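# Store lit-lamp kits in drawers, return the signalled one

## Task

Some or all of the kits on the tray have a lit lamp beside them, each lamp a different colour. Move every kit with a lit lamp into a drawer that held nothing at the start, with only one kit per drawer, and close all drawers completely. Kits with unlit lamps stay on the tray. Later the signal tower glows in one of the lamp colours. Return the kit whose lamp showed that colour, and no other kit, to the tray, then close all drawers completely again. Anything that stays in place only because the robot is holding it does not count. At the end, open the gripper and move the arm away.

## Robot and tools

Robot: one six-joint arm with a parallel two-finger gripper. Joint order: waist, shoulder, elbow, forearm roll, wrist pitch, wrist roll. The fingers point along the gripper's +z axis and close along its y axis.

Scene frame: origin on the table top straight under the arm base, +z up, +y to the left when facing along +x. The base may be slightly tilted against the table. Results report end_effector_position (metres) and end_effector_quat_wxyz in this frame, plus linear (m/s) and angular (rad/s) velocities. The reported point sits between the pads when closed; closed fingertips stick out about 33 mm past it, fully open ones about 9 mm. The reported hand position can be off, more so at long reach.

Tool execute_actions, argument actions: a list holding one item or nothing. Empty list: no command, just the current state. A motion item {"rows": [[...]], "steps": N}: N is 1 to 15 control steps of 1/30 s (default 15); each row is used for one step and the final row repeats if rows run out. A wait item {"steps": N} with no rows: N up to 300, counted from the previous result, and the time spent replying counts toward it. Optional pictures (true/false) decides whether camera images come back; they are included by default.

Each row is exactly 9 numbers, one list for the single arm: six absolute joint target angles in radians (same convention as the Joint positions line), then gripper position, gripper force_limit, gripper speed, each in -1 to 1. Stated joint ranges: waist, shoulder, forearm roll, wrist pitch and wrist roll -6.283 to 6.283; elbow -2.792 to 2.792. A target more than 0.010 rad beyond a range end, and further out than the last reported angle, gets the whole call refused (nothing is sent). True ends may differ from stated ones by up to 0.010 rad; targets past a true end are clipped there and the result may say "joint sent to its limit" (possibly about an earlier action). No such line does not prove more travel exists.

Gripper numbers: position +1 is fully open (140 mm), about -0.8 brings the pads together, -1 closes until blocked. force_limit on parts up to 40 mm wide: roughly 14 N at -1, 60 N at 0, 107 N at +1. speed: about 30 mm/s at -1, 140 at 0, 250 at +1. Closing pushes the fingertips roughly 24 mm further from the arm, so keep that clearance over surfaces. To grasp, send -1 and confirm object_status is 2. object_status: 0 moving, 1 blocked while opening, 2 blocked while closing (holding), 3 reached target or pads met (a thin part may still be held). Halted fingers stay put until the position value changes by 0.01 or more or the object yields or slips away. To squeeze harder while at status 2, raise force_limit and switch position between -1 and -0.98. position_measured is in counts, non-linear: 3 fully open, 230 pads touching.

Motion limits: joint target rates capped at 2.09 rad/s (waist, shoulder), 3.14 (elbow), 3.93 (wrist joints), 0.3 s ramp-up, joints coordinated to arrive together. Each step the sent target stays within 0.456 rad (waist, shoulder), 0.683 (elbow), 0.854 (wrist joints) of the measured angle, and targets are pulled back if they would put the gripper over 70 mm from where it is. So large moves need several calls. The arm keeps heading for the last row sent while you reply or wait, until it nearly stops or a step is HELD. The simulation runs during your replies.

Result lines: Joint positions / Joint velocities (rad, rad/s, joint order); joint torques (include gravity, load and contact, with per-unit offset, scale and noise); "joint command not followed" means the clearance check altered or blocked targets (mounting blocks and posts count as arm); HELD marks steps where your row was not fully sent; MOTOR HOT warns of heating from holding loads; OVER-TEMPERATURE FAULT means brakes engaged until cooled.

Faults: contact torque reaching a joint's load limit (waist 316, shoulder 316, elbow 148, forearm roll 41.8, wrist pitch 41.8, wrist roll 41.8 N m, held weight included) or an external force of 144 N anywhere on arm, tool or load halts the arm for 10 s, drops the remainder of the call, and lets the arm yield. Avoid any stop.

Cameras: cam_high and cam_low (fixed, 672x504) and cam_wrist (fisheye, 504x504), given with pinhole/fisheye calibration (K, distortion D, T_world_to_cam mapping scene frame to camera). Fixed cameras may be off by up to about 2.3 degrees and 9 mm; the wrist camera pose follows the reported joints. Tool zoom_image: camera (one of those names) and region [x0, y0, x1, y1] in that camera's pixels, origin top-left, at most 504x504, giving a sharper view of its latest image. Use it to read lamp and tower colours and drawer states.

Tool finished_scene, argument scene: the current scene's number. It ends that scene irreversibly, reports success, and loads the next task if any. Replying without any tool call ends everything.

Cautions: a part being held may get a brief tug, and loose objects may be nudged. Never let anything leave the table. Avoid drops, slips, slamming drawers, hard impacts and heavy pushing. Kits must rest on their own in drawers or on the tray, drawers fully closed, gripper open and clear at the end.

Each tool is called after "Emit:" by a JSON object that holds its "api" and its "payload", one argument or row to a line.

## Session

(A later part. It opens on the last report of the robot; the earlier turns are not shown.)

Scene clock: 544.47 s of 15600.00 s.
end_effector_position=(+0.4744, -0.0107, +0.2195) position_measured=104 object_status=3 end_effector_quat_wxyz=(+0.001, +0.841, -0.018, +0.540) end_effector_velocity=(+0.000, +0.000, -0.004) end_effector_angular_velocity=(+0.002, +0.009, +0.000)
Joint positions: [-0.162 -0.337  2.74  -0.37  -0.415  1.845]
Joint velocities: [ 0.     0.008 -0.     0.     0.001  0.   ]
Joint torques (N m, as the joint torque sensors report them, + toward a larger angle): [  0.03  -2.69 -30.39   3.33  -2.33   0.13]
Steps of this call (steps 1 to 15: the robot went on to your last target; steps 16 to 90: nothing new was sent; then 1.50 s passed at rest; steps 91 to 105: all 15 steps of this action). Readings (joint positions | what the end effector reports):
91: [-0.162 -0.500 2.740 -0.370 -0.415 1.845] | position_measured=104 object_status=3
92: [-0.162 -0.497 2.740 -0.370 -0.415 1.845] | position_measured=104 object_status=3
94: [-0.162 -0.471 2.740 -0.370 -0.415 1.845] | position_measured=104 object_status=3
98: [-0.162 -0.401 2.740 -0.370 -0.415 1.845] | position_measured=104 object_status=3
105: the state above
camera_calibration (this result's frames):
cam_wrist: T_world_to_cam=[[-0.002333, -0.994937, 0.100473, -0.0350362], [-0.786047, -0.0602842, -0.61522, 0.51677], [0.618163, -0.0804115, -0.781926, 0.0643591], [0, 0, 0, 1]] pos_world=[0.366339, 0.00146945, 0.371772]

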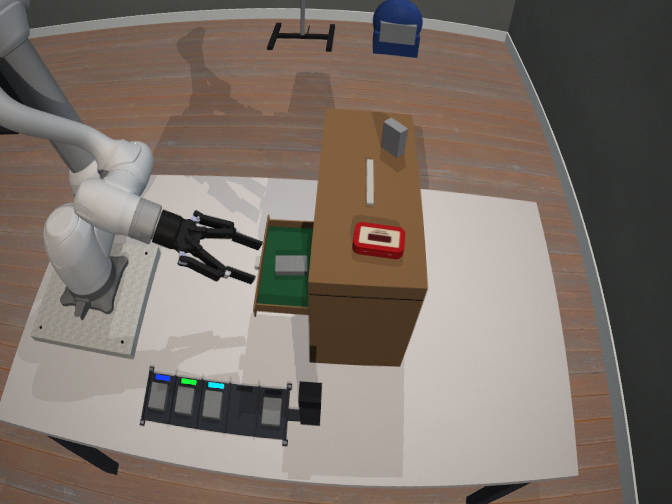

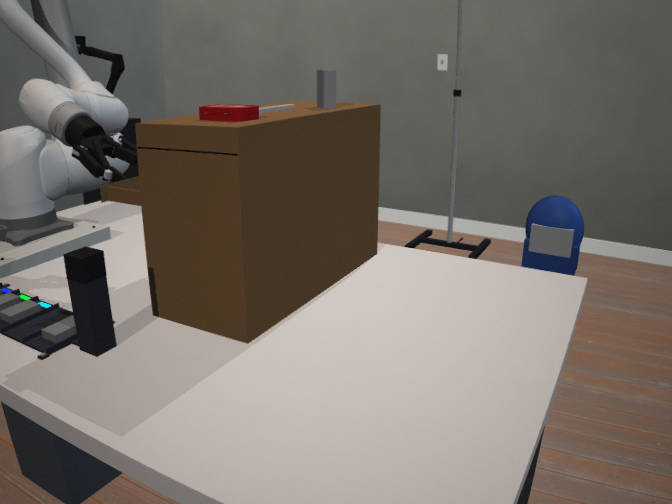

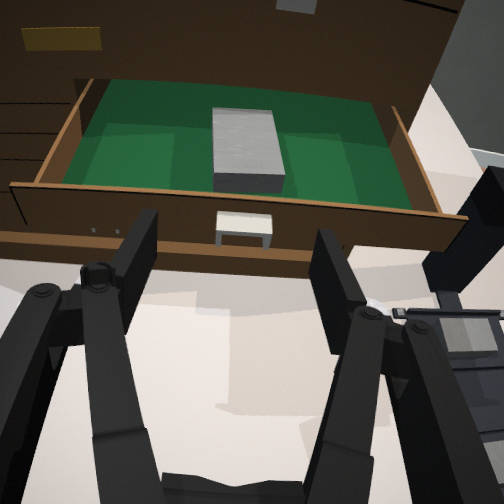

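Emit:
{"api": "execute_actions", "payload": {
  "actions": [
    {"rows":[[-0.155,-0.311,2.727,-0.346,-0.425,1.828,0.2,0,0],[-0.155,-0.311,2.727,-0.346,-0.425,1.828,0.2,0,0],[-0.155,-0.311,2.727,-0.346,-0.425,1.828,0.2,0,0],[-0.147,-0.285,2.713,-0.322,-0.435,1.81,0.2,0,0],[-0.147,-0.285,2.713,-0.322,-0.435,1.81,0.2,0,0],[-0.147,-0.285,2.713,-0.322,-0.435,1.81,0.2,0,0],[-0.147,-0.285,2.713,-0.322,-0.435,1.81,0.2,0,0],[-0.14,-0.26,2.7,-0.298,-0.446,1.792,0.2,0,0],[-0.14,-0.26,2.7,-0.298,-0.446,1.792,0.2,0,0],[-0.14,-0.26,2.7,-0.298,-0.446,1.792,0.2,0,0],[-0.14,-0.26,2.7,-0.298,-0.446,1.792,0.2,0,0],[-0.132,-0.234,2.686,-0.274,-0.456,1.775,0.2,0,0]],"steps":15}
  ],
  "pictures": false
}}

Emit:
{"api": "execute_actions", "payload": {
  "actions": [
    {"rows":[[-0.126,-0.212,2.671,-0.26,-0.462,1.764,0.2,0,0],[-0.126,-0.212,2.671,-0.26,-0.462,1.764,0.2,0,0],[-0.126,-0.212,2.671,-0.26,-0.462,1.764,0.2,0,0],[-0.126,-0.212,2.671,-0.26,-0.462,1.764,0.2,0,0],[-0.121,-0.191,2.657,-0.245,-0.468,1.752,0.2,0,0],[-0.121,-0.191,2.657,-0.245,-0.468,1.752,0.2,0,0],[-0.121,-0.191,2.657,-0.245,-0.468,1.752,0.2,0,0],[-0.121,-0.191,2.657,-0.245,-0.468,1.752,0.2,0,0],[-0.115,-0.17,2.642,-0.231,-0.474,1.741,0.2,0,0],[-0.115,-0.17,2.642,-0.231,-0.474,1.741,0.2,0,0],[-0.115,-0.17,2.642,-0.231,-0.474,1.741,0.2,0,0],[-0.115,-0.17,2.642,-0.231,-0.474,1.741,0.2,0,0],[-0.11,-0.148,2.628,-0.217,-0.48,1.73,0.2,0,0]],"steps":15}
  ]
}}

Scene clock: 555.07 s of 15600.00 s.
end_effector_position=(+0.5128, -0.0120, +0.2201) position_measured=104 object_status=3 end_effector_quat_wxyz=(-0.002, +0.841, -0.022, +0.540) end_effector_velocity=(+0.078, -0.001, -0.005) end_effector_angular_velocity=(+0.014, +0.007, -0.007)
Joint positions: [-0.133 -0.238  2.688 -0.278 -0.454  1.778]
Joint velocities: [ 0.059  0.198 -0.107  0.169 -0.071 -0.123]
Joint torques (N m, as the joint torque sensors report them, + toward a larger angle): [  2.24 -22.37 -22.86   2.33  -2.66   0.25]
Steps of this call (steps 1 to 15: the robot went on to your last target; steps 16 to 90: nothing new was sent; then 7.10 s passed at rest; steps 91 to 105: all 15 steps of this action). Readings (joint positions | what the end effector reports):
91: [-0.162 -0.337 2.740 -0.370 -0.415 1.845] | position_measured=104 object_status=3
92: [-0.161 -0.334 2.739 -0.368 -0.415 1.843] | position_measured=104 object_status=3
94: [-0.156 -0.315 2.729 -0.350 -0.423 1.831] | position_measured=104 object_status=3
98: [-0.147 -0.285 2.713 -0.323 -0.435 1.810] | position_measured=104 object_status=3
105: the state above

Scene clock: 555.57 s of 15600.00 s.
end_effector_position=(+0.5496, -0.0126, +0.2210) position_measured=104 object_status=3 end_effector_quat_wxyz=(-0.002, +0.841, -0.022, +0.541) end_effector_velocity=(+0.130, -0.008, -0.006) end_effector_angular_velocity=(+0.004, +0.008, -0.016)
Joint positions: [-0.112 -0.158  2.635 -0.223 -0.477  1.735]
Joint velocities: [ 0.059  0.284 -0.189  0.181 -0.075 -0.135]
Joint torques (N m, as the joint torque sensors report them, + toward a larger angle): [ -3.51  -0.03 -33.87   3.93  -2.48   0.12]
Steps of this call (steps 1 to 15: all 15 steps of this action). Readings (joint positions | what the end effector reports):
1: [-0.132 -0.235 2.686 -0.275 -0.456 1.776] | position_measured=104 object_status=3
2: [-0.131 -0.231 2.684 -0.272 -0.457 1.773] | position_measured=104 object_status=3
4: [-0.127 -0.215 2.673 -0.262 -0.461 1.765] | position_measured=104 object_status=3
8: [-0.122 -0.193 2.659 -0.247 -0.467 1.753] | position_measured=104 object_status=3
15: the state above
camera_calibration (this result's frames):
cam_wrist: T_world_to_cam=[[-0.00625947, -0.995847, 0.0908263, -0.0326378], [-0.785534, -0.0513075, -0.616688, 0.576828], [0.618787, -0.0752073, -0.78195, 0.0185823], [0, 0, 0, 1]] pos_world=[0.441415, -0.00150908, 0.373218]

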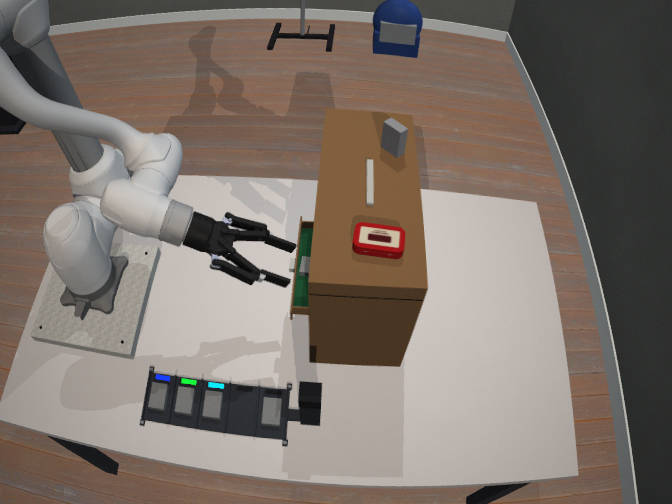

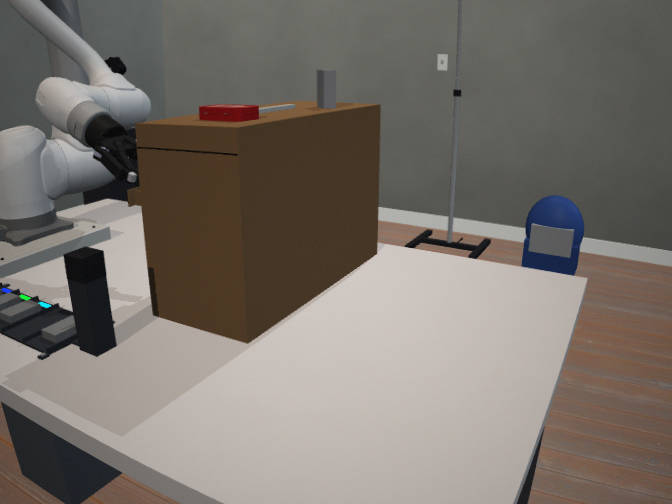

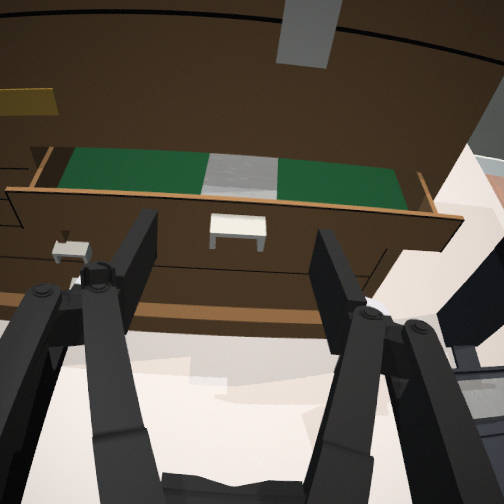

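Emit:
{"api": "execute_actions", "payload": {
  "actions": [
    {"rows":[[-0.1045,-0.127,2.6135,-0.188,-0.484,1.708,0.2,0,0],[-0.1045,-0.127,2.6135,-0.188,-0.484,1.708,0.2,0,0],[-0.1045,-0.127,2.6135,-0.188,-0.484,1.708,0.2,0,0],[-0.1045,-0.127,2.6135,-0.188,-0.484,1.708,0.2,0,0],[-0.099,-0.106,2.599,-0.17,-0.488,1.69,0.2,0,0],[-0.099,-0.106,2.599,-0.17,-0.488,1.69,0.2,0,0],[-0.099,-0.106,2.599,-0.17,-0.488,1.69,0.2,0,0],[-0.099,-0.106,2.599,-0.17,-0.488,1.69,0.2,0,0],[-0.0935,-0.085,2.5845,-0.155,-0.492,1.675,0.2,0,0],[-0.0935,-0.085,2.5845,-0.155,-0.492,1.675,0.2,0,0],[-0.0935,-0.085,2.5845,-0.155,-0.492,1.675,0.2,0,0],[-0.0935,-0.085,2.5845,-0.155,-0.492,1.675,0.2,0,0],[-0.088,-0.064,2.57,-0.14,-0.496,1.66,0.2,0,0]],"steps":15}
  ]
}}

Scene clock: 560.30 s of 15600.00 s.
end_effector_position=(+0.5887, -0.0161, +0.2166) position_measured=104 object_status=3 end_effector_quat_wxyz=(+0.005, +0.843, -0.022, +0.538) end_effector_velocity=(+0.131, -0.006, -0.015) end_effector_angular_velocity=(-0.045, +0.015, -0.007)
Joint positions: [-0.09  -0.073  2.577 -0.147 -0.494  1.667]
Joint velocities: [ 0.064  0.271 -0.197  0.193 -0.052 -0.185]
Joint torques (N m, as the joint torque sensors report them, + toward a larger angle): [ -3.74  -7.08 -32.69   3.31  -2.49   0.03]
Steps of this call (steps 1 to 30: the robot went on to your last target; steps 31 to 90: nothing new was sent; then 1.23 s passed at rest; steps 91 to 105: all 15 steps of this action). Readings (joint positions | what the end effector reports):
91: [-0.110 -0.148 2.628 -0.217 -0.480 1.730] | position_measured=104 object_status=3
92: [-0.109 -0.145 2.626 -0.213 -0.481 1.727] | position_measured=104 object_status=3
94: [-0.105 -0.129 2.615 -0.191 -0.484 1.711] | position_measured=104 object_status=3
98: [-0.100 -0.108 2.601 -0.172 -0.488 1.692] | position_measured=104 object_status=3
105: the state above
camera_calibration (this result's frames):
cam_wrist: T_world_to_cam=[[-0.0138951, -0.994614, 0.102713, -0.0335231], [-0.789636, -0.0521028, -0.611359, 0.605889], [0.613418, -0.0896006, -0.78466, -0.00578455], [0, 0, 0, 1]] pos_world=[0.481515, -0.00229231, 0.36932]

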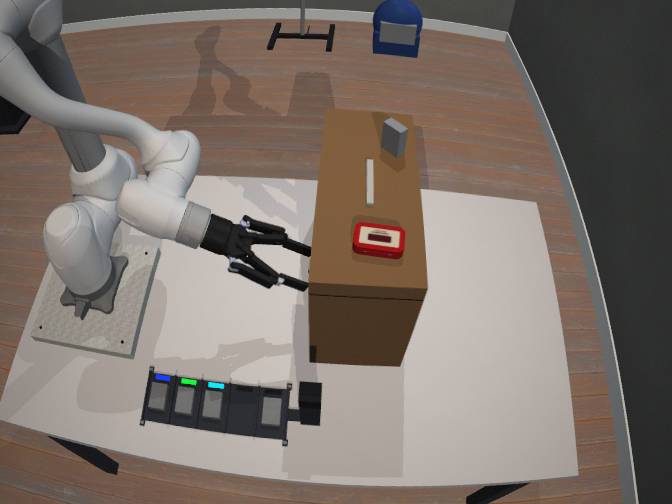

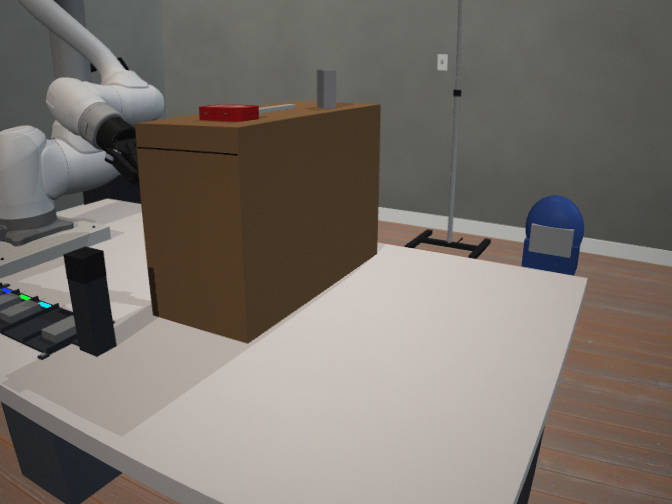

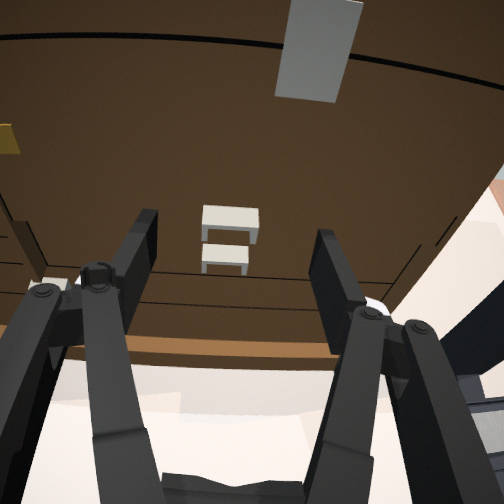

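Emit:
{"api": "execute_actions", "payload": {
  "actions": [
    {"rows":[[-0.085,-0.052,2.563,-0.133,-0.497,1.652,0.2,0,0],[-0.085,-0.052,2.563,-0.133,-0.497,1.652,0.2,0,0],[-0.085,-0.052,2.563,-0.133,-0.497,1.652,0.2,0,0],[-0.085,-0.052,2.563,-0.133,-0.497,1.652,0.2,0,0],[-0.085,-0.052,2.563,-0.133,-0.497,1.652,0.2,0,0],[-0.083,-0.044,2.556,-0.127,-0.498,1.645,0.2,0,0]],"steps":12}
  ]
}}

Scene clock: 563.97 s of 15600.00 s.
end_effector_position=(+0.6022, -0.0161, +0.2136) position_measured=104 object_status=3 end_effector_quat_wxyz=(+0.008, +0.844, -0.020, +0.536) end_effector_velocity=(+0.000, +0.001, -0.000) end_effector_angular_velocity=(+0.001, +0.000, +0.001)
Joint positions: [-0.083 -0.044  2.556 -0.127 -0.498  1.645]
Joint velocities: [ 0.001  0.001 -0.     0.    -0.     0.   ]
Joint torques (N m, as the joint torque sensors report them, + toward a larger angle): [ -0.85 -22.21 -26.73   2.97  -2.51   0.14]
Steps of this call (steps 1 to 15: the robot went on to your last target; steps 16 to 90: nothing new was sent; then 0.27 s passed at rest; steps 91 to 102: all 12 steps of this action). Readings (joint positions | what the end effector reports):
91: [-0.088 -0.064 2.570 -0.140 -0.496 1.660] | position_measured=104 object_status=3
92: [-0.087 -0.061 2.568 -0.138 -0.496 1.658] | position_measured=104 object_status=3
94: [-0.085 -0.053 2.563 -0.133 -0.497 1.653] | position_measured=104 object_status=3
98: [-0.083 -0.046 2.558 -0.128 -0.498 1.647] | position_measured=104 object_status=3
102: the state above
camera_calibration (this result's frames):
cam_wrist: T_world_to_cam=[[-0.0122271, -0.993893, 0.10967, -0.035554], [-0.792325, -0.0572761, -0.607405, 0.615388], [0.609977, -0.0943209, -0.786785, -0.0139791], [0, 0, 0, 1]] pos_world=[0.495679, -0.00140838, 0.366691]

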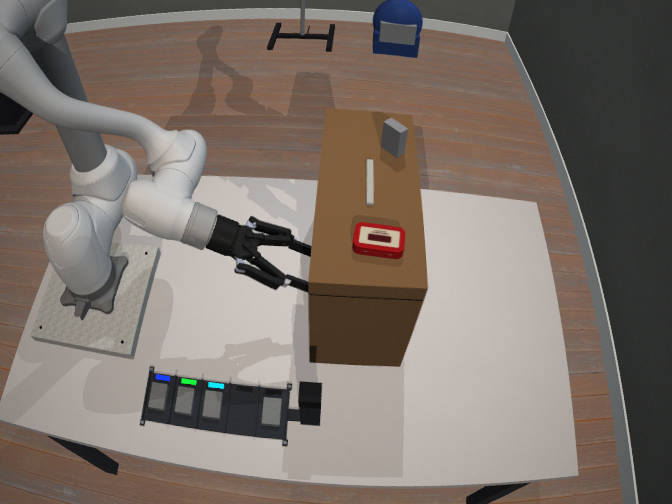

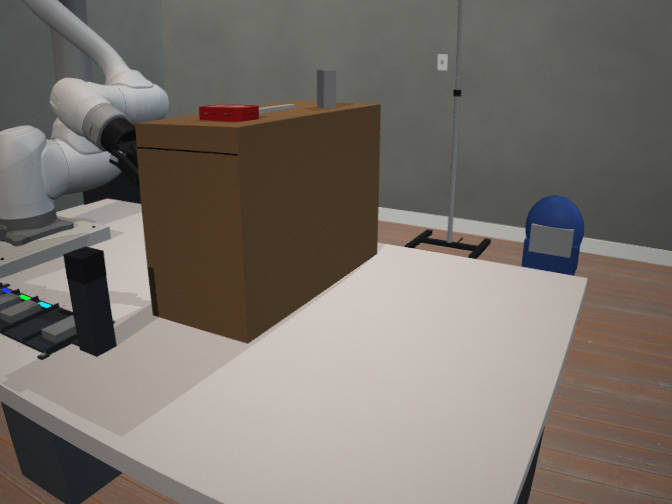

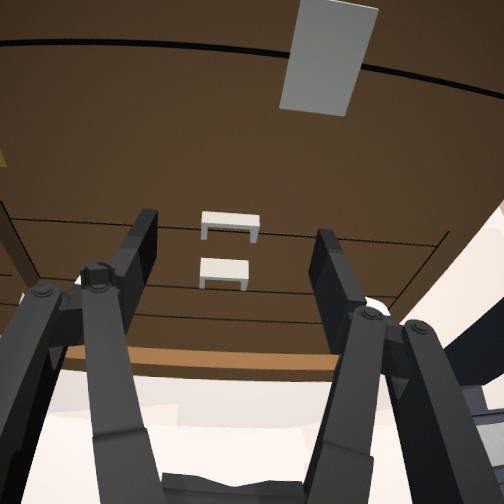

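Emit:
{"api": "execute_actions", "payload": {
  "actions": [
    {"rows":[[-0.11,-0.148,2.628,-0.217,-0.48,1.73,0.2,0,0],[-0.11,-0.148,2.628,-0.217,-0.48,1.73,0.2,0,0],[-0.11,-0.148,2.628,-0.217,-0.48,1.73,0.2,0,0],[-0.11,-0.148,2.628,-0.217,-0.48,1.73,0.2,0,0],[-0.11,-0.148,2.628,-0.217,-0.48,1.73,0.2,0,0],[-0.11,-0.148,2.628,-0.217,-0.48,1.73,0.2,0,0],[-0.11,-0.148,2.628,-0.217,-0.48,1.73,0.2,0,0],[-0.112,-0.044,2.671,-0.174,-0.615,1.68,0.2,0,0]],"steps":15}
  ]
}}

Scene clock: 581.27 s of 15600.00 s.
end_effector_position=(+0.5490, -0.0123, +0.1794) position_measured=104 object_status=3 end_effector_quat_wxyz=(-0.002, +0.844, -0.023, +0.536) end_effector_velocity=(-0.003, -0.001, -0.074) end_effector_angular_velocity=(-0.000, +0.026, -0.005)
Joint positions: [-0.112 -0.048  2.67  -0.176 -0.61   1.682]
Joint velocities: [-0.001  0.204  0.056  0.069 -0.23  -0.082]
Joint torques (N m, as the joint torque sensors report them, + toward a larger angle): [  5.66 -45.46 -25.96   2.65  -3.     0.23]
Steps of this call (steps 1 to 15: the robot went on to your last target; steps 16 to 90: nothing new was sent; then 13.80 s passed at rest; steps 91 to 105: all 15 steps of this action). Readings (joint positions | what the end effector reports):
91: [-0.083 -0.044 2.556 -0.127 -0.498 1.645] | position_measured=104 object_status=3
92: [-0.083 -0.047 2.558 -0.129 -0.498 1.647] | position_measured=104 object_status=3
94: [-0.091 -0.075 2.577 -0.153 -0.493 1.670] | position_measured=104 object_status=3
98: [-0.109 -0.146 2.627 -0.215 -0.480 1.728] | position_measured=104 object_status=3
105: the state above
camera_calibration (this result's frames):
cam_wrist: T_world_to_cam=[[-0.00712766, -0.99602, 0.088842, -0.0277342], [-0.791904, -0.0486278, -0.608706, 0.552793], [0.610604, -0.074693, -0.788406, -0.0078734], [0, 0, 0, 1]] pos_world=[0.442369, -0.00133079, 0.332745]

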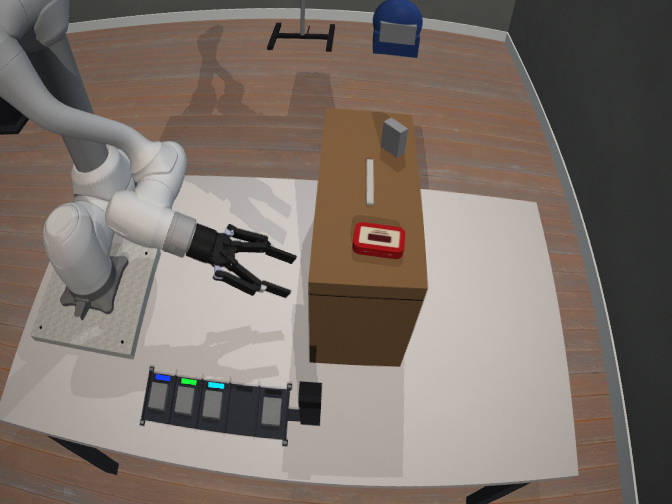

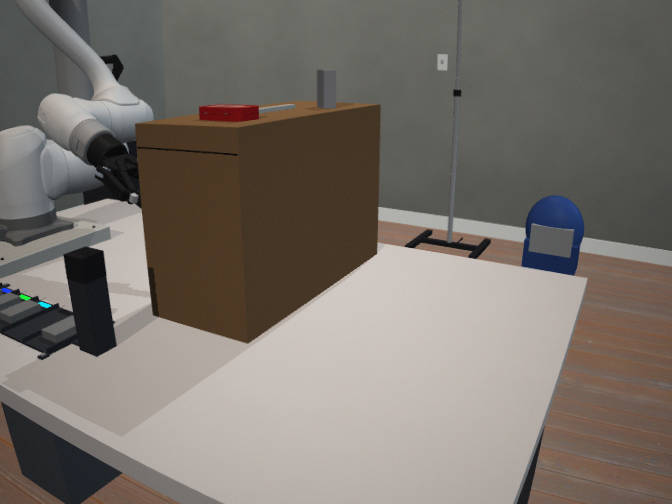

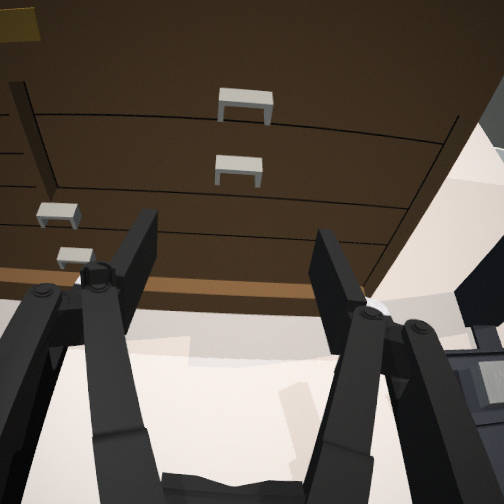

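Emit:
{"api": "execute_actions", "payload": {
  "actions": [
    {"rows":[[-0.098,0,2.626,-0.14,-0.613,1.655,0.2,0,0],[-0.098,0,2.626,-0.14,-0.613,1.655,0.2,0,0],[-0.098,0,2.626,-0.14,-0.613,1.655,0.2,0,0],[-0.098,0,2.626,-0.14,-0.613,1.655,0.2,0,0],[-0.098,0,2.626,-0.14,-0.613,1.655,0.2,0,0],[-0.098,0,2.626,-0.14,-0.613,1.655,0.2,0,0],[-0.085,0.043,2.583,-0.11,-0.61,1.63,0.2,0,0]],"steps":15}
  ]
}}

Scene clock: 586.43 s of 15600.00 s.
end_effector_position=(+0.6026, -0.0160, +0.1787) position_measured=104 object_status=3 end_effector_quat_wxyz=(+0.006, +0.844, -0.023, +0.536) end_effector_velocity=(+0.000, -0.000, +0.001) end_effector_angular_velocity=(+0.001, -0.003, -0.001)
Joint positions: [-0.085  0.043  2.583 -0.11  -0.61   1.63 ]
Joint velocities: [ 0.     0.     0.     0.002 -0.003 -0.   ]
Joint torques (N m, as the joint torque sensors report them, + toward a larger angle): [ -1.36 -27.37 -23.12   2.44  -2.39   0.02]
Steps of this call (steps 1 to 15: the robot went on to your last target; steps 16 to 90: nothing new was sent; then 1.67 s passed at rest; steps 91 to 105: all 15 steps of this action). Readings (joint positions | what the end effector reports):
91: [-0.112 -0.044 2.671 -0.174 -0.615 1.680] | position_measured=104 object_status=3
92: [-0.111 -0.041 2.669 -0.172 -0.615 1.678] | position_measured=104 object_status=3
94: [-0.103 -0.016 2.643 -0.152 -0.614 1.664] | position_measured=104 object_status=3
98: [-0.097 0.003 2.623 -0.138 -0.613 1.653] | position_measured=104 object_status=3
105: the state above
camera_calibration (this result's frames):
cam_wrist: T_world_to_cam=[[-0.0145879, -0.994601, 0.102741, -0.0289687], [-0.793111, -0.0510629, -0.606933, 0.595084], [0.608902, -0.090339, -0.788084, -0.0407521], [0, 0, 0, 1]] pos_world=[0.496359, -0.0021071, 0.332036]

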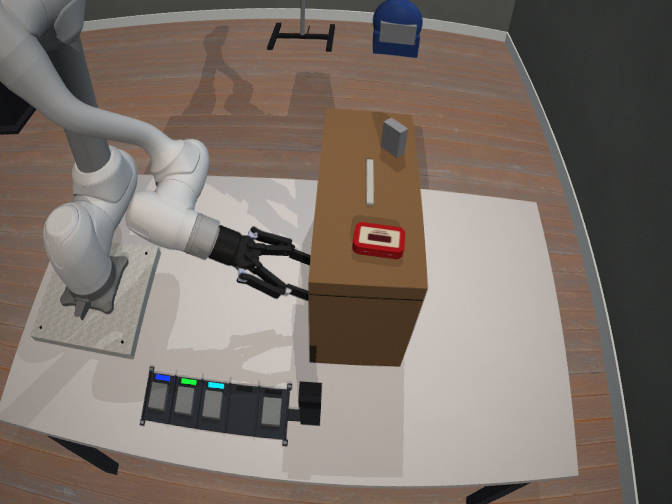

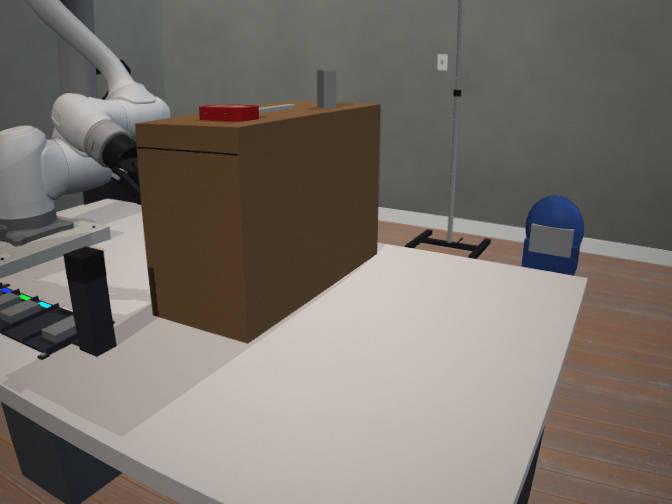

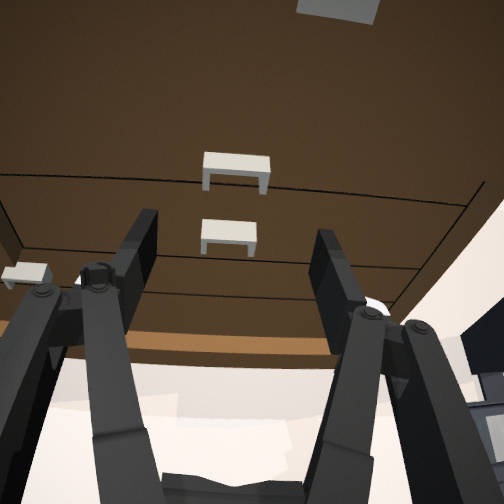

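Emit:
{"api": "execute_actions", "payload": {
  "actions": [
    {"rows":[[-0.077,0.034,2.593,-0.105,-0.611,1.63,0.2,0,0],[-0.077,0.034,2.593,-0.105,-0.611,1.63,0.2,0,0],[-0.077,0.034,2.593,-0.105,-0.611,1.63,0.2,0,0],[-0.077,0.034,2.593,-0.105,-0.611,1.63,-1,0,0]],"steps":15}
  ],
  "pictures": false
}}

Emit:
{"api": "execute_actions", "payload": {
  "actions": [
    {"steps":15}
  ]
}}

Scene clock: 591.40 s of 15600.00 s.
end_effector_position=(+0.5967, -0.0115, +0.1787) position_measured=182 object_status=0 end_effector_quat_wxyz=(+0.004, +0.844, -0.022, +0.536) end_effector_velocity=(+0.000, -0.002, +0.001) end_effector_angular_velocity=(+0.004, -0.003, -0.007)
Joint positions: [-0.077  0.034  2.593 -0.105 -0.611  1.63 ]
Joint velocities: [-0.    -0.001  0.     0.008 -0.002 -0.   ]
Joint torques (N m, as the joint torque sensors report them, + toward a larger angle): [  2.5  -25.42 -24.51   1.51  -2.26   0.13]
Steps of this call (steps 1 to 15: the robot went on to your last target; steps 16 to 90: nothing new was sent; then 1.47 s passed at rest; steps 91 to 105: all 15 steps of this action). Readings (joint positions | what the end effector reports):
91: [-0.085 0.043 2.583 -0.110 -0.610 1.630] | position_measured=104 object_status=3
92: [-0.083 0.041 2.585 -0.108 -0.610 1.630] | position_measured=104 object_status=3
94: [-0.078 0.035 2.592 -0.105 -0.611 1.630] | position_measured=104 object_status=0
98: [-0.077 0.034 2.593 -0.105 -0.611 1.630] | position_measured=129 object_status=0
105: the state above

Scene clock: 591.90 s of 15600.00 s.
end_effector_position=(+0.5967, -0.0115, +0.1787) position_measured=193 object_status=2 end_effector_quat_wxyz=(+0.004, +0.844, -0.022, +0.536) end_effector_velocity=(-0.000, -0.001, +0.000) end_effector_angular_velocity=(-0.000, +0.000, -0.001)
Joint positions: [-0.077  0.034  2.593 -0.105 -0.611  1.63 ]
Joint velocities: [-0.001 -0.001  0.     0.     0.001 -0.   ]
Joint torques (N m, as the joint torque sensors report them, + toward a larger angle): [  4.11 -25.1  -22.03   0.58  -1.75   0.21]
Steps of this call (steps 1 to 15: the robot went on to your last target). Readings (joint positions | what the end effector reports):
1: [-0.077 0.034 2.593 -0.105 -0.611 1.630] | position_measured=190 object_status=0
2: [-0.077 0.034 2.593 -0.105 -0.611 1.630] | position_measured=193 object_status=0
4: [-0.077 0.034 2.593 -0.105 -0.611 1.630] | position_measured=193 object_status=0
8: [-0.077 0.034 2.593 -0.105 -0.611 1.630] | position_measured=193 object_status=2
15: the state above
The arm was judged still, so your last target was given up. Only a new action makes it travel on or press farther. Fingers that are still opening or closing keep moving.
camera_calibration (this result's frames):
cam_wrist: T_world_to_cam=[[-0.0111426, -0.994911, 0.100144, -0.0261791], [-0.792715, -0.0522552, -0.607349, 0.590433], [0.609491, -0.0861529, -0.788098, -0.0370316], [0, 0, 0, 1]] pos_world=[0.490324, 0.00161692, 0.332036]

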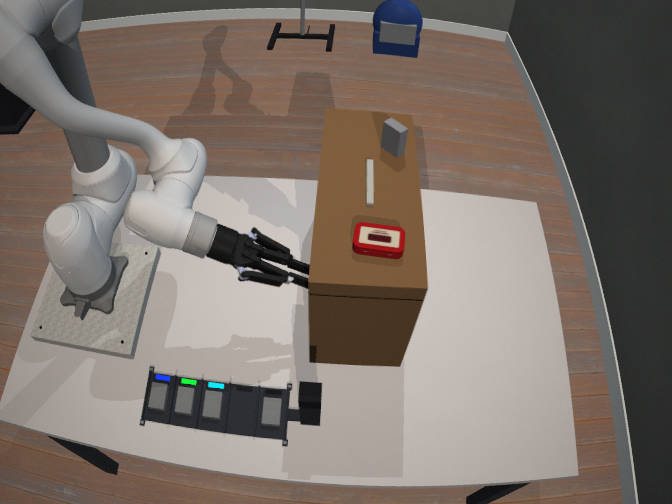

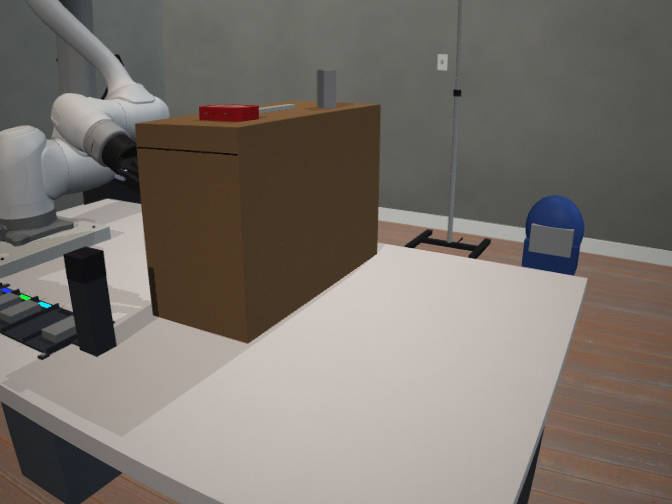

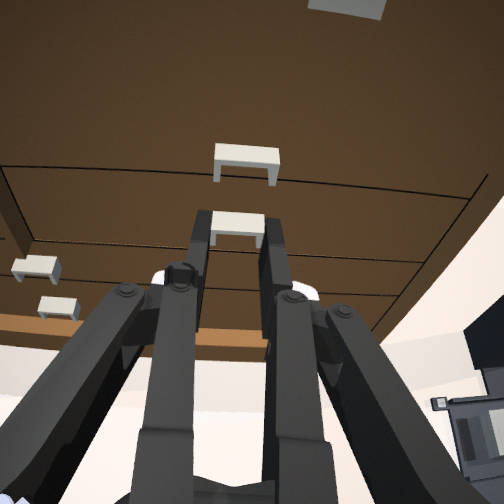

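Emit:
{"api": "execute_actions", "payload": {
  "actions": [
    {"rows":[[-0.09,0.015,2.61,-0.125,-0.612,1.643,-1,0,0],[-0.09,0.015,2.61,-0.125,-0.612,1.643,-1,0,0],[-0.09,0.015,2.61,-0.125,-0.612,1.643,-1,0,0],[-0.09,0.015,2.61,-0.125,-0.612,1.643,-1,0,0],[-0.09,0.015,2.61,-0.125,-0.612,1.643,-1,0,0],[-0.101,-0.015,2.641,-0.15,-0.614,1.662,-1,0,0],[-0.101,-0.015,2.641,-0.15,-0.614,1.662,-1,0,0],[-0.101,-0.015,2.641,-0.15,-0.614,1.662,-1,0,0],[-0.101,-0.015,2.641,-0.15,-0.614,1.662,-1,0,0],[-0.101,-0.015,2.641,-0.15,-0.614,1.662,-1,0,0],[-0.113,-0.044,2.671,-0.174,-0.615,1.68,-1,0,0]],"steps":15}
  ],
  "pictures": false
}}

Emit:
{"api": "execute_actions", "payload": {
  "actions": [
    {"rows":[[-0.125,-0.084,2.702,-0.196,-0.607,1.70,-1,0,0],[-0.125,-0.084,2.702,-0.196,-0.607,1.70,-1,0,0],[-0.125,-0.084,2.702,-0.196,-0.607,1.70,-1,0,0],[-0.125,-0.084,2.702,-0.196,-0.607,1.70,-1,0,0],[-0.125,-0.084,2.702,-0.196,-0.607,1.70,-1,0,0],[-0.137,-0.124,2.732,-0.218,-0.6,1.72,-1,0,0],[-0.137,-0.124,2.732,-0.218,-0.6,1.72,-1,0,0],[-0.137,-0.124,2.732,-0.218,-0.6,1.72,-1,0,0],[-0.137,-0.124,2.732,-0.218,-0.6,1.72,-1,0,0],[-0.137,-0.124,2.732,-0.218,-0.6,1.72,-1,0,0],[-0.15,-0.164,2.763,-0.241,-0.592,1.74,-1,0,0]],"steps":15}
  ],
  "pictures": false
}}

Emit:
{"api": "execute_actions", "payload": {
  "actions": [
    {"rows":[[-0.15,-0.164,2.763,-0.241,-0.592,1.74,-1,0,0],[-0.15,-0.164,2.763,-0.241,-0.592,1.74,-1,0,0],[-0.15,-0.164,2.763,-0.241,-0.592,1.74,-1,0,0],[-0.15,-0.164,2.763,-0.241,-0.592,1.74,-1,0,0],[-0.15,-0.164,2.763,-0.241,-0.592,1.74,-1,0,0],[-0.15,-0.164,2.763,-0.241,-0.592,1.74,0.2,0,0]],"steps":15}
  ]
}}

Scene clock: 601.17 s of 15600.00 s.
end_effector_position=(+0.5497, -0.0130, +0.1787) position_measured=193 object_status=2 end_effector_quat_wxyz=(-0.002, +0.843, -0.024, +0.537) end_effector_velocity=(-0.039, -0.001, -0.002) end_effector_angular_velocity=(+0.009, +0.002, -0.001)
Joint positions: [-0.113 -0.043  2.67  -0.173 -0.615  1.679]
Joint velocities: [-0.028 -0.066  0.062 -0.05   0.002  0.038]
Joint torques (N m, as the joint torque sensors report them, + toward a larger angle): [-10.76  -0.72 -38.18   6.58  -2.99   0.78]
Steps of this call (steps 1 to 90: nothing new was sent; then 5.77 s passed at rest; steps 91 to 105: all 15 steps of this action). Readings (joint positions | what the end effector reports):
91: [-0.077 0.034 2.593 -0.105 -0.611 1.630] | position_measured=193 object_status=2
92: [-0.079 0.031 2.595 -0.108 -0.611 1.632] | position_measured=193 object_status=2
94: [-0.088 0.017 2.609 -0.124 -0.611 1.642] | position_measured=193 object_status=2
98: [-0.094 0.003 2.623 -0.136 -0.613 1.651] | position_measured=193 object_status=2
105: the state above

Scene clock: 601.67 s of 15600.00 s.
end_effector_position=(+0.4912, -0.0115, +0.1787) position_measured=193 object_status=2 end_effector_quat_wxyz=(-0.006, +0.843, -0.031, +0.537) end_effector_velocity=(-0.090, +0.002, -0.005) end_effector_angular_velocity=(+0.020, -0.003, -0.018)
Joint positions: [-0.149 -0.161  2.76  -0.239 -0.593  1.738]
Joint velocities: [-0.061 -0.186  0.139 -0.1    0.036  0.088]
Joint torques (N m, as the joint torque sensors report them, + toward a larger angle): [ 23.29  15.75 -29.65  -8.16  -5.19   0.5 ]
Steps of this call (steps 1 to 15: all 15 steps of this action). Readings (joint positions | what the end effector reports):
1: [-0.113 -0.044 2.671 -0.174 -0.615 1.680] | position_measured=193 object_status=2
2: [-0.114 -0.047 2.673 -0.175 -0.614 1.682] | position_measured=193 object_status=2
4: [-0.121 -0.071 2.692 -0.189 -0.609 1.694] | position_measured=193 object_status=2
8: [-0.129 -0.097 2.712 -0.203 -0.604 1.707] | position_measured=193 object_status=2
15: the state above

Scene clock: 602.17 s of 15600.00 s.
end_effector_position=(+0.4893, -0.0113, +0.1781) position_measured=130 object_status=0 end_effector_quat_wxyz=(-0.007, +0.843, -0.031, +0.536) end_effector_velocity=(+0.001, -0.001, +0.001) end_effector_angular_velocity=(+0.002, -0.003, -0.003)
Joint positions: [-0.15  -0.164  2.763 -0.241 -0.592  1.74 ]
Joint velocities: [-0.    -0.    -0.002  0.003 -0.     0.001]
Joint torques (N m, as the joint torque sensors report them, + toward a larger angle): [ -1.64  -7.16 -22.73   2.41  -2.38   0.04]
Steps of this call (steps 1 to 15: all 15 steps of this action). Readings (joint positions | what the end effector reports):
1: [-0.150 -0.164 2.763 -0.240 -0.592 1.740] | position_measured=193 object_status=2
2: [-0.150 -0.164 2.763 -0.241 -0.592 1.740] | position_measured=193 object_status=2
4: [-0.150 -0.164 2.763 -0.241 -0.592 1.740] | position_measured=193 object_status=2
8: [-0.150 -0.164 2.763 -0.242 -0.592 1.740] | position_measured=186 object_status=0
15: the state above
camera_calibration (this result's frames):
cam_wrist: T_world_to_cam=[[-0.0155561, -0.997205, 0.0730775, -0.0200813], [-0.791608, -0.032366, -0.610172, 0.5051], [0.610832, -0.0673406, -0.788891, 0.0277059], [0, 0, 0, 1]] pos_world=[0.382605, -0.00181141, 0.331522]

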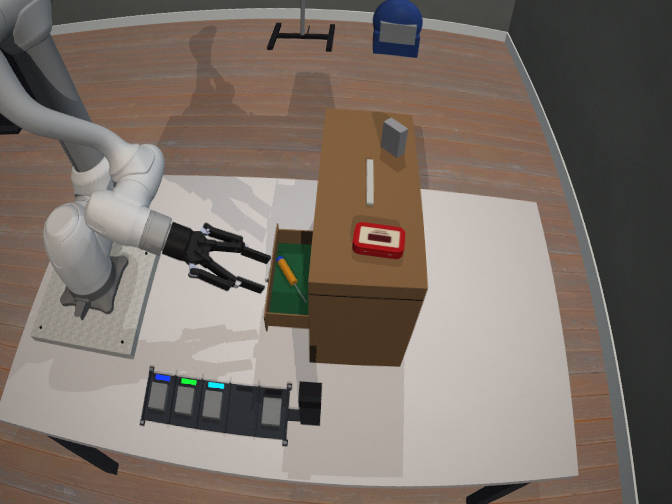

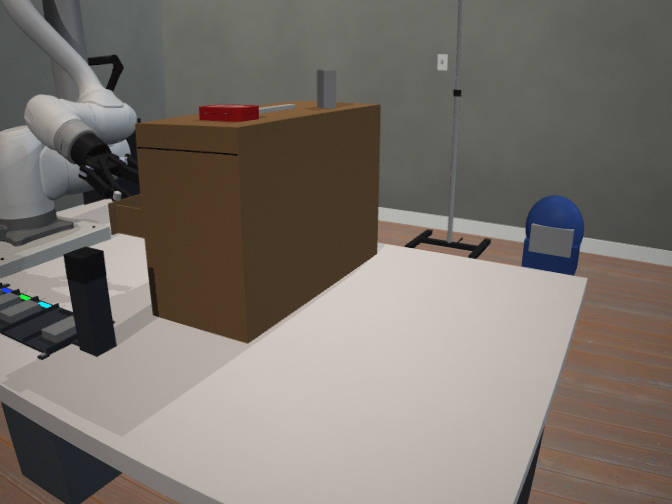

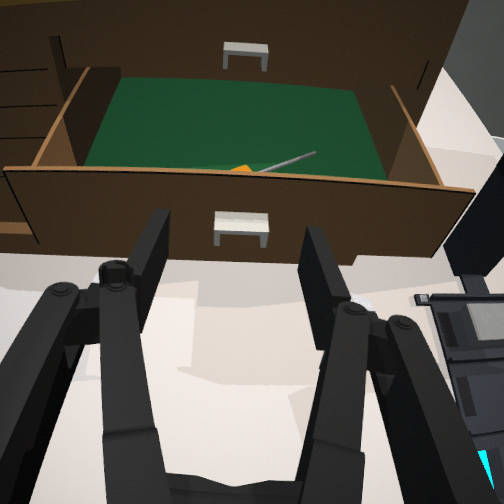

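Emit:
{"api": "execute_actions", "payload": {
  "actions": [
    {"rows":[[-0.137,-0.124,2.732,-0.218,-0.6,1.72,0.2,0,0],[-0.137,-0.124,2.732,-0.218,-0.6,1.72,0.2,0,0],[-0.137,-0.124,2.732,-0.218,-0.6,1.72,0.2,0,0],[-0.137,-0.124,2.732,-0.218,-0.6,1.72,0.2,0,0],[-0.137,-0.124,2.732,-0.218,-0.6,1.72,0.2,0,0],[-0.125,-0.084,2.702,-0.196,-0.607,1.70,0.2,0,0],[-0.125,-0.084,2.702,-0.196,-0.607,1.70,0.2,0,0],[-0.125,-0.084,2.702,-0.196,-0.607,1.70,0.2,0,0],[-0.125,-0.084,2.702,-0.196,-0.607,1.70,0.2,0,0],[-0.125,-0.084,2.702,-0.196,-0.607,1.70,0.2,0,0],[-0.113,-0.044,2.671,-0.174,-0.615,1.68,0.2,0,0]],"steps":15}
  ],
  "pictures": false
}}

Emit:
{"api": "execute_actions", "payload": {
  "actions": [
    {"rows":[[-0.101,-0.015,2.641,-0.15,-0.614,1.662,0.2,0,0],[-0.101,-0.015,2.641,-0.15,-0.614,1.662,0.2,0,0],[-0.101,-0.015,2.641,-0.15,-0.614,1.662,0.2,0,0],[-0.101,-0.015,2.641,-0.15,-0.614,1.662,0.2,0,0],[-0.101,-0.015,2.641,-0.15,-0.614,1.662,0.2,0,0],[-0.092,0.015,2.61,-0.125,-0.612,1.643,0.2,0,0],[-0.092,0.015,2.61,-0.125,-0.612,1.643,0.2,0,0],[-0.092,0.015,2.61,-0.125,-0.612,1.643,0.2,0,0],[-0.092,0.015,2.61,-0.125,-0.612,1.643,0.2,0,0],[-0.092,0.015,2.61,-0.125,-0.612,1.643,0.2,0,0],[-0.087,0.032,2.595,-0.115,-0.611,1.635,0.2,0,0]],"steps":15}
  ],
  "pictures": false
}}

Emit:
{"api": "execute_actions", "payload": {
  "actions": [
    {"rows":[[-0.087,0.032,2.595,-0.115,-0.611,1.635,0.2,0,0],[-0.087,0.032,2.595,-0.115,-0.611,1.635,0.2,0,0],[-0.087,0.032,2.595,-0.115,-0.611,1.635,0.2,0,0],[-0.087,0.032,2.595,-0.115,-0.611,1.635,0.2,0,0],[-0.087,0.032,2.595,-0.115,-0.611,1.635,0.2,0,0],[-0.085,0.044,2.582,-0.11,-0.61,1.63,0.2,0,0]],"steps":15}
  ]
}}

Scene clock: 614.40 s of 15600.00 s.
end_effector_position=(+0.5475, -0.0130, +0.1786) position_measured=104 object_status=3 end_effector_quat_wxyz=(-0.002, +0.844, -0.024, +0.536) end_effector_velocity=(+0.092, +0.001, -0.007) end_effector_angular_velocity=(-0.026, +0.005, +0.014)
Joint positions: [-0.114 -0.047  2.673 -0.176 -0.614  1.682]
Joint velocities: [ 0.055  0.186 -0.142  0.094 -0.034 -0.087]
Joint torques (N m, as the joint torque sensors report them, + toward a larger angle): [  6.78 -40.62  -9.51   0.65  -1.8    0.41]
Steps of this call (steps 1 to 15: the robot went on to your last target; steps 16 to 90: nothing new was sent; then 8.73 s passed at rest; steps 91 to 105: all 15 steps of this action). Readings (joint positions | what the end effector reports):
91: [-0.150 -0.164 2.763 -0.241 -0.592 1.740] | position_measured=104 object_status=3
92: [-0.149 -0.161 2.761 -0.239 -0.593 1.738] | position_measured=104 object_status=3
94: [-0.141 -0.137 2.742 -0.225 -0.597 1.726] | position_measured=104 object_status=3
98: [-0.133 -0.111 2.723 -0.211 -0.602 1.713] | position_measured=104 object_status=3
105: the state above

Scene clock: 614.90 s of 15600.00 s.
end_effector_position=(+0.5953, -0.0155, +0.1786) position_measured=104 object_status=3 end_effector_quat_wxyz=(+0.005, +0.844, -0.023, +0.536) end_effector_velocity=(+0.002, +0.003, -0.005) end_effector_angular_velocity=(-0.005, +0.010, +0.007)
Joint positions: [-0.087  0.032  2.595 -0.115 -0.611  1.635]
Joint velocities: [ 0.007  0.01  -0.003  0.004  0.004 -0.008]
Joint torques (N m, as the joint torque sensors report them, + toward a larger angle): [  2.08 -34.22 -18.61   2.03  -2.52  -0.08]
Steps of this call (steps 1 to 15: all 15 steps of this action). Readings (joint positions | what the end effector reports):
1: [-0.113 -0.044 2.671 -0.174 -0.615 1.680] | position_measured=104 object_status=3
2: [-0.112 -0.041 2.668 -0.172 -0.615 1.678] | position_measured=104 object_status=3
4: [-0.104 -0.021 2.647 -0.155 -0.615 1.666] | position_measured=104 object_status=3
8: [-0.097 -0.002 2.628 -0.139 -0.613 1.654] | position_measured=104 object_status=3
15: the state above

Scene clock: 615.40 s of 15600.00 s.
end_effector_position=(+0.6032, -0.0161, +0.1787) position_measured=104 object_status=3 end_effector_quat_wxyz=(+0.006, +0.844, -0.023, +0.536) end_effector_velocity=(+0.000, -0.001, -0.000) end_effector_angular_velocity=(+0.000, +0.002, -0.001)
Joint positions: [-0.085  0.044  2.582 -0.11  -0.61   1.63 ]
Joint velocities: [-0.001  0.    -0.001 -0.     0.002  0.   ]
Joint torques (N m, as the joint torque sensors report them, + toward a larger angle): [ -0.49 -26.78 -22.9    2.47  -2.19   0.12]
Steps of this call (steps 1 to 15: all 15 steps of this action). Readings (joint positions | what the end effector reports):
1: [-0.087 0.032 2.595 -0.115 -0.611 1.635] | position_measured=104 object_status=3
2: [-0.087 0.032 2.595 -0.115 -0.611 1.635] | position_measured=104 object_status=3
4: [-0.087 0.032 2.595 -0.115 -0.611 1.635] | position_measured=104 object_status=3
8: [-0.086 0.041 2.586 -0.111 -0.610 1.631] | position_measured=104 object_status=3
15: the state above
camera_calibration (this result's frames):
cam_wrist: T_world_to_cam=[[-0.0146456, -0.994603, 0.102719, -0.0290028], [-0.793139, -0.0509993, -0.606901, 0.595544], [0.608864, -0.0903586, -0.788112, -0.0411485], [0, 0, 0, 1]] pos_world=[0.496978, -0.00219209, 0.331986]

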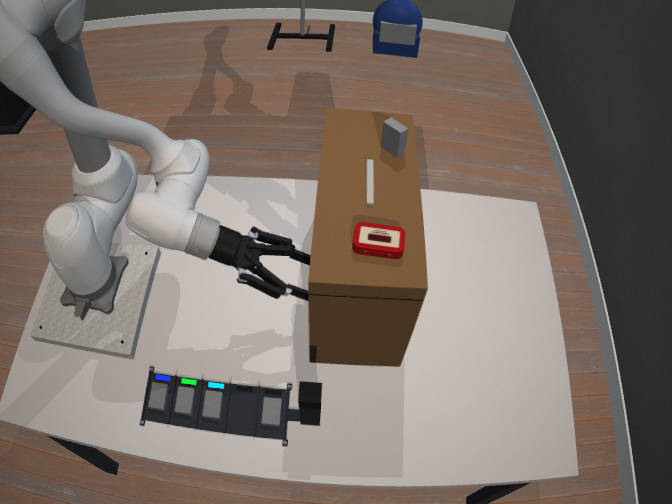

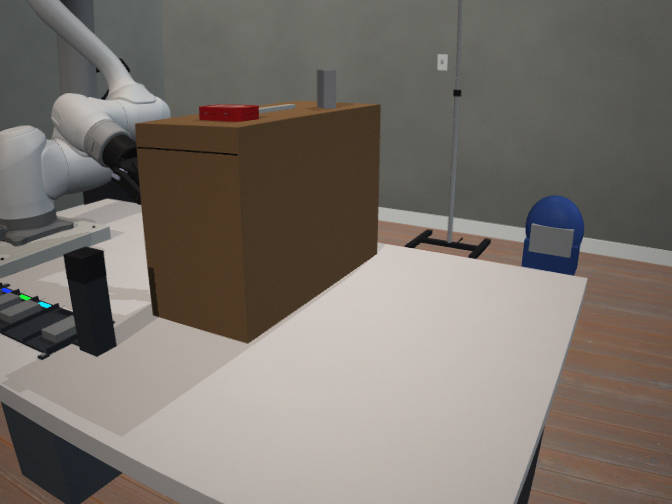

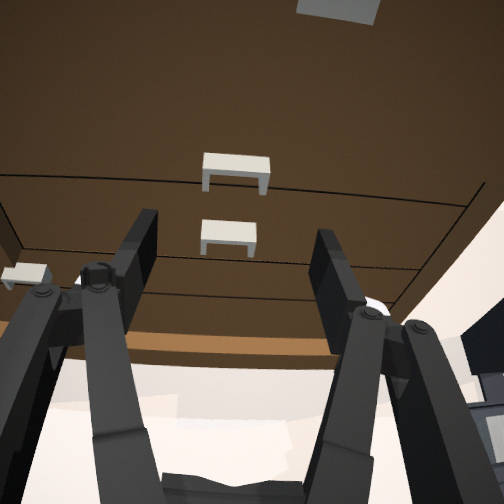

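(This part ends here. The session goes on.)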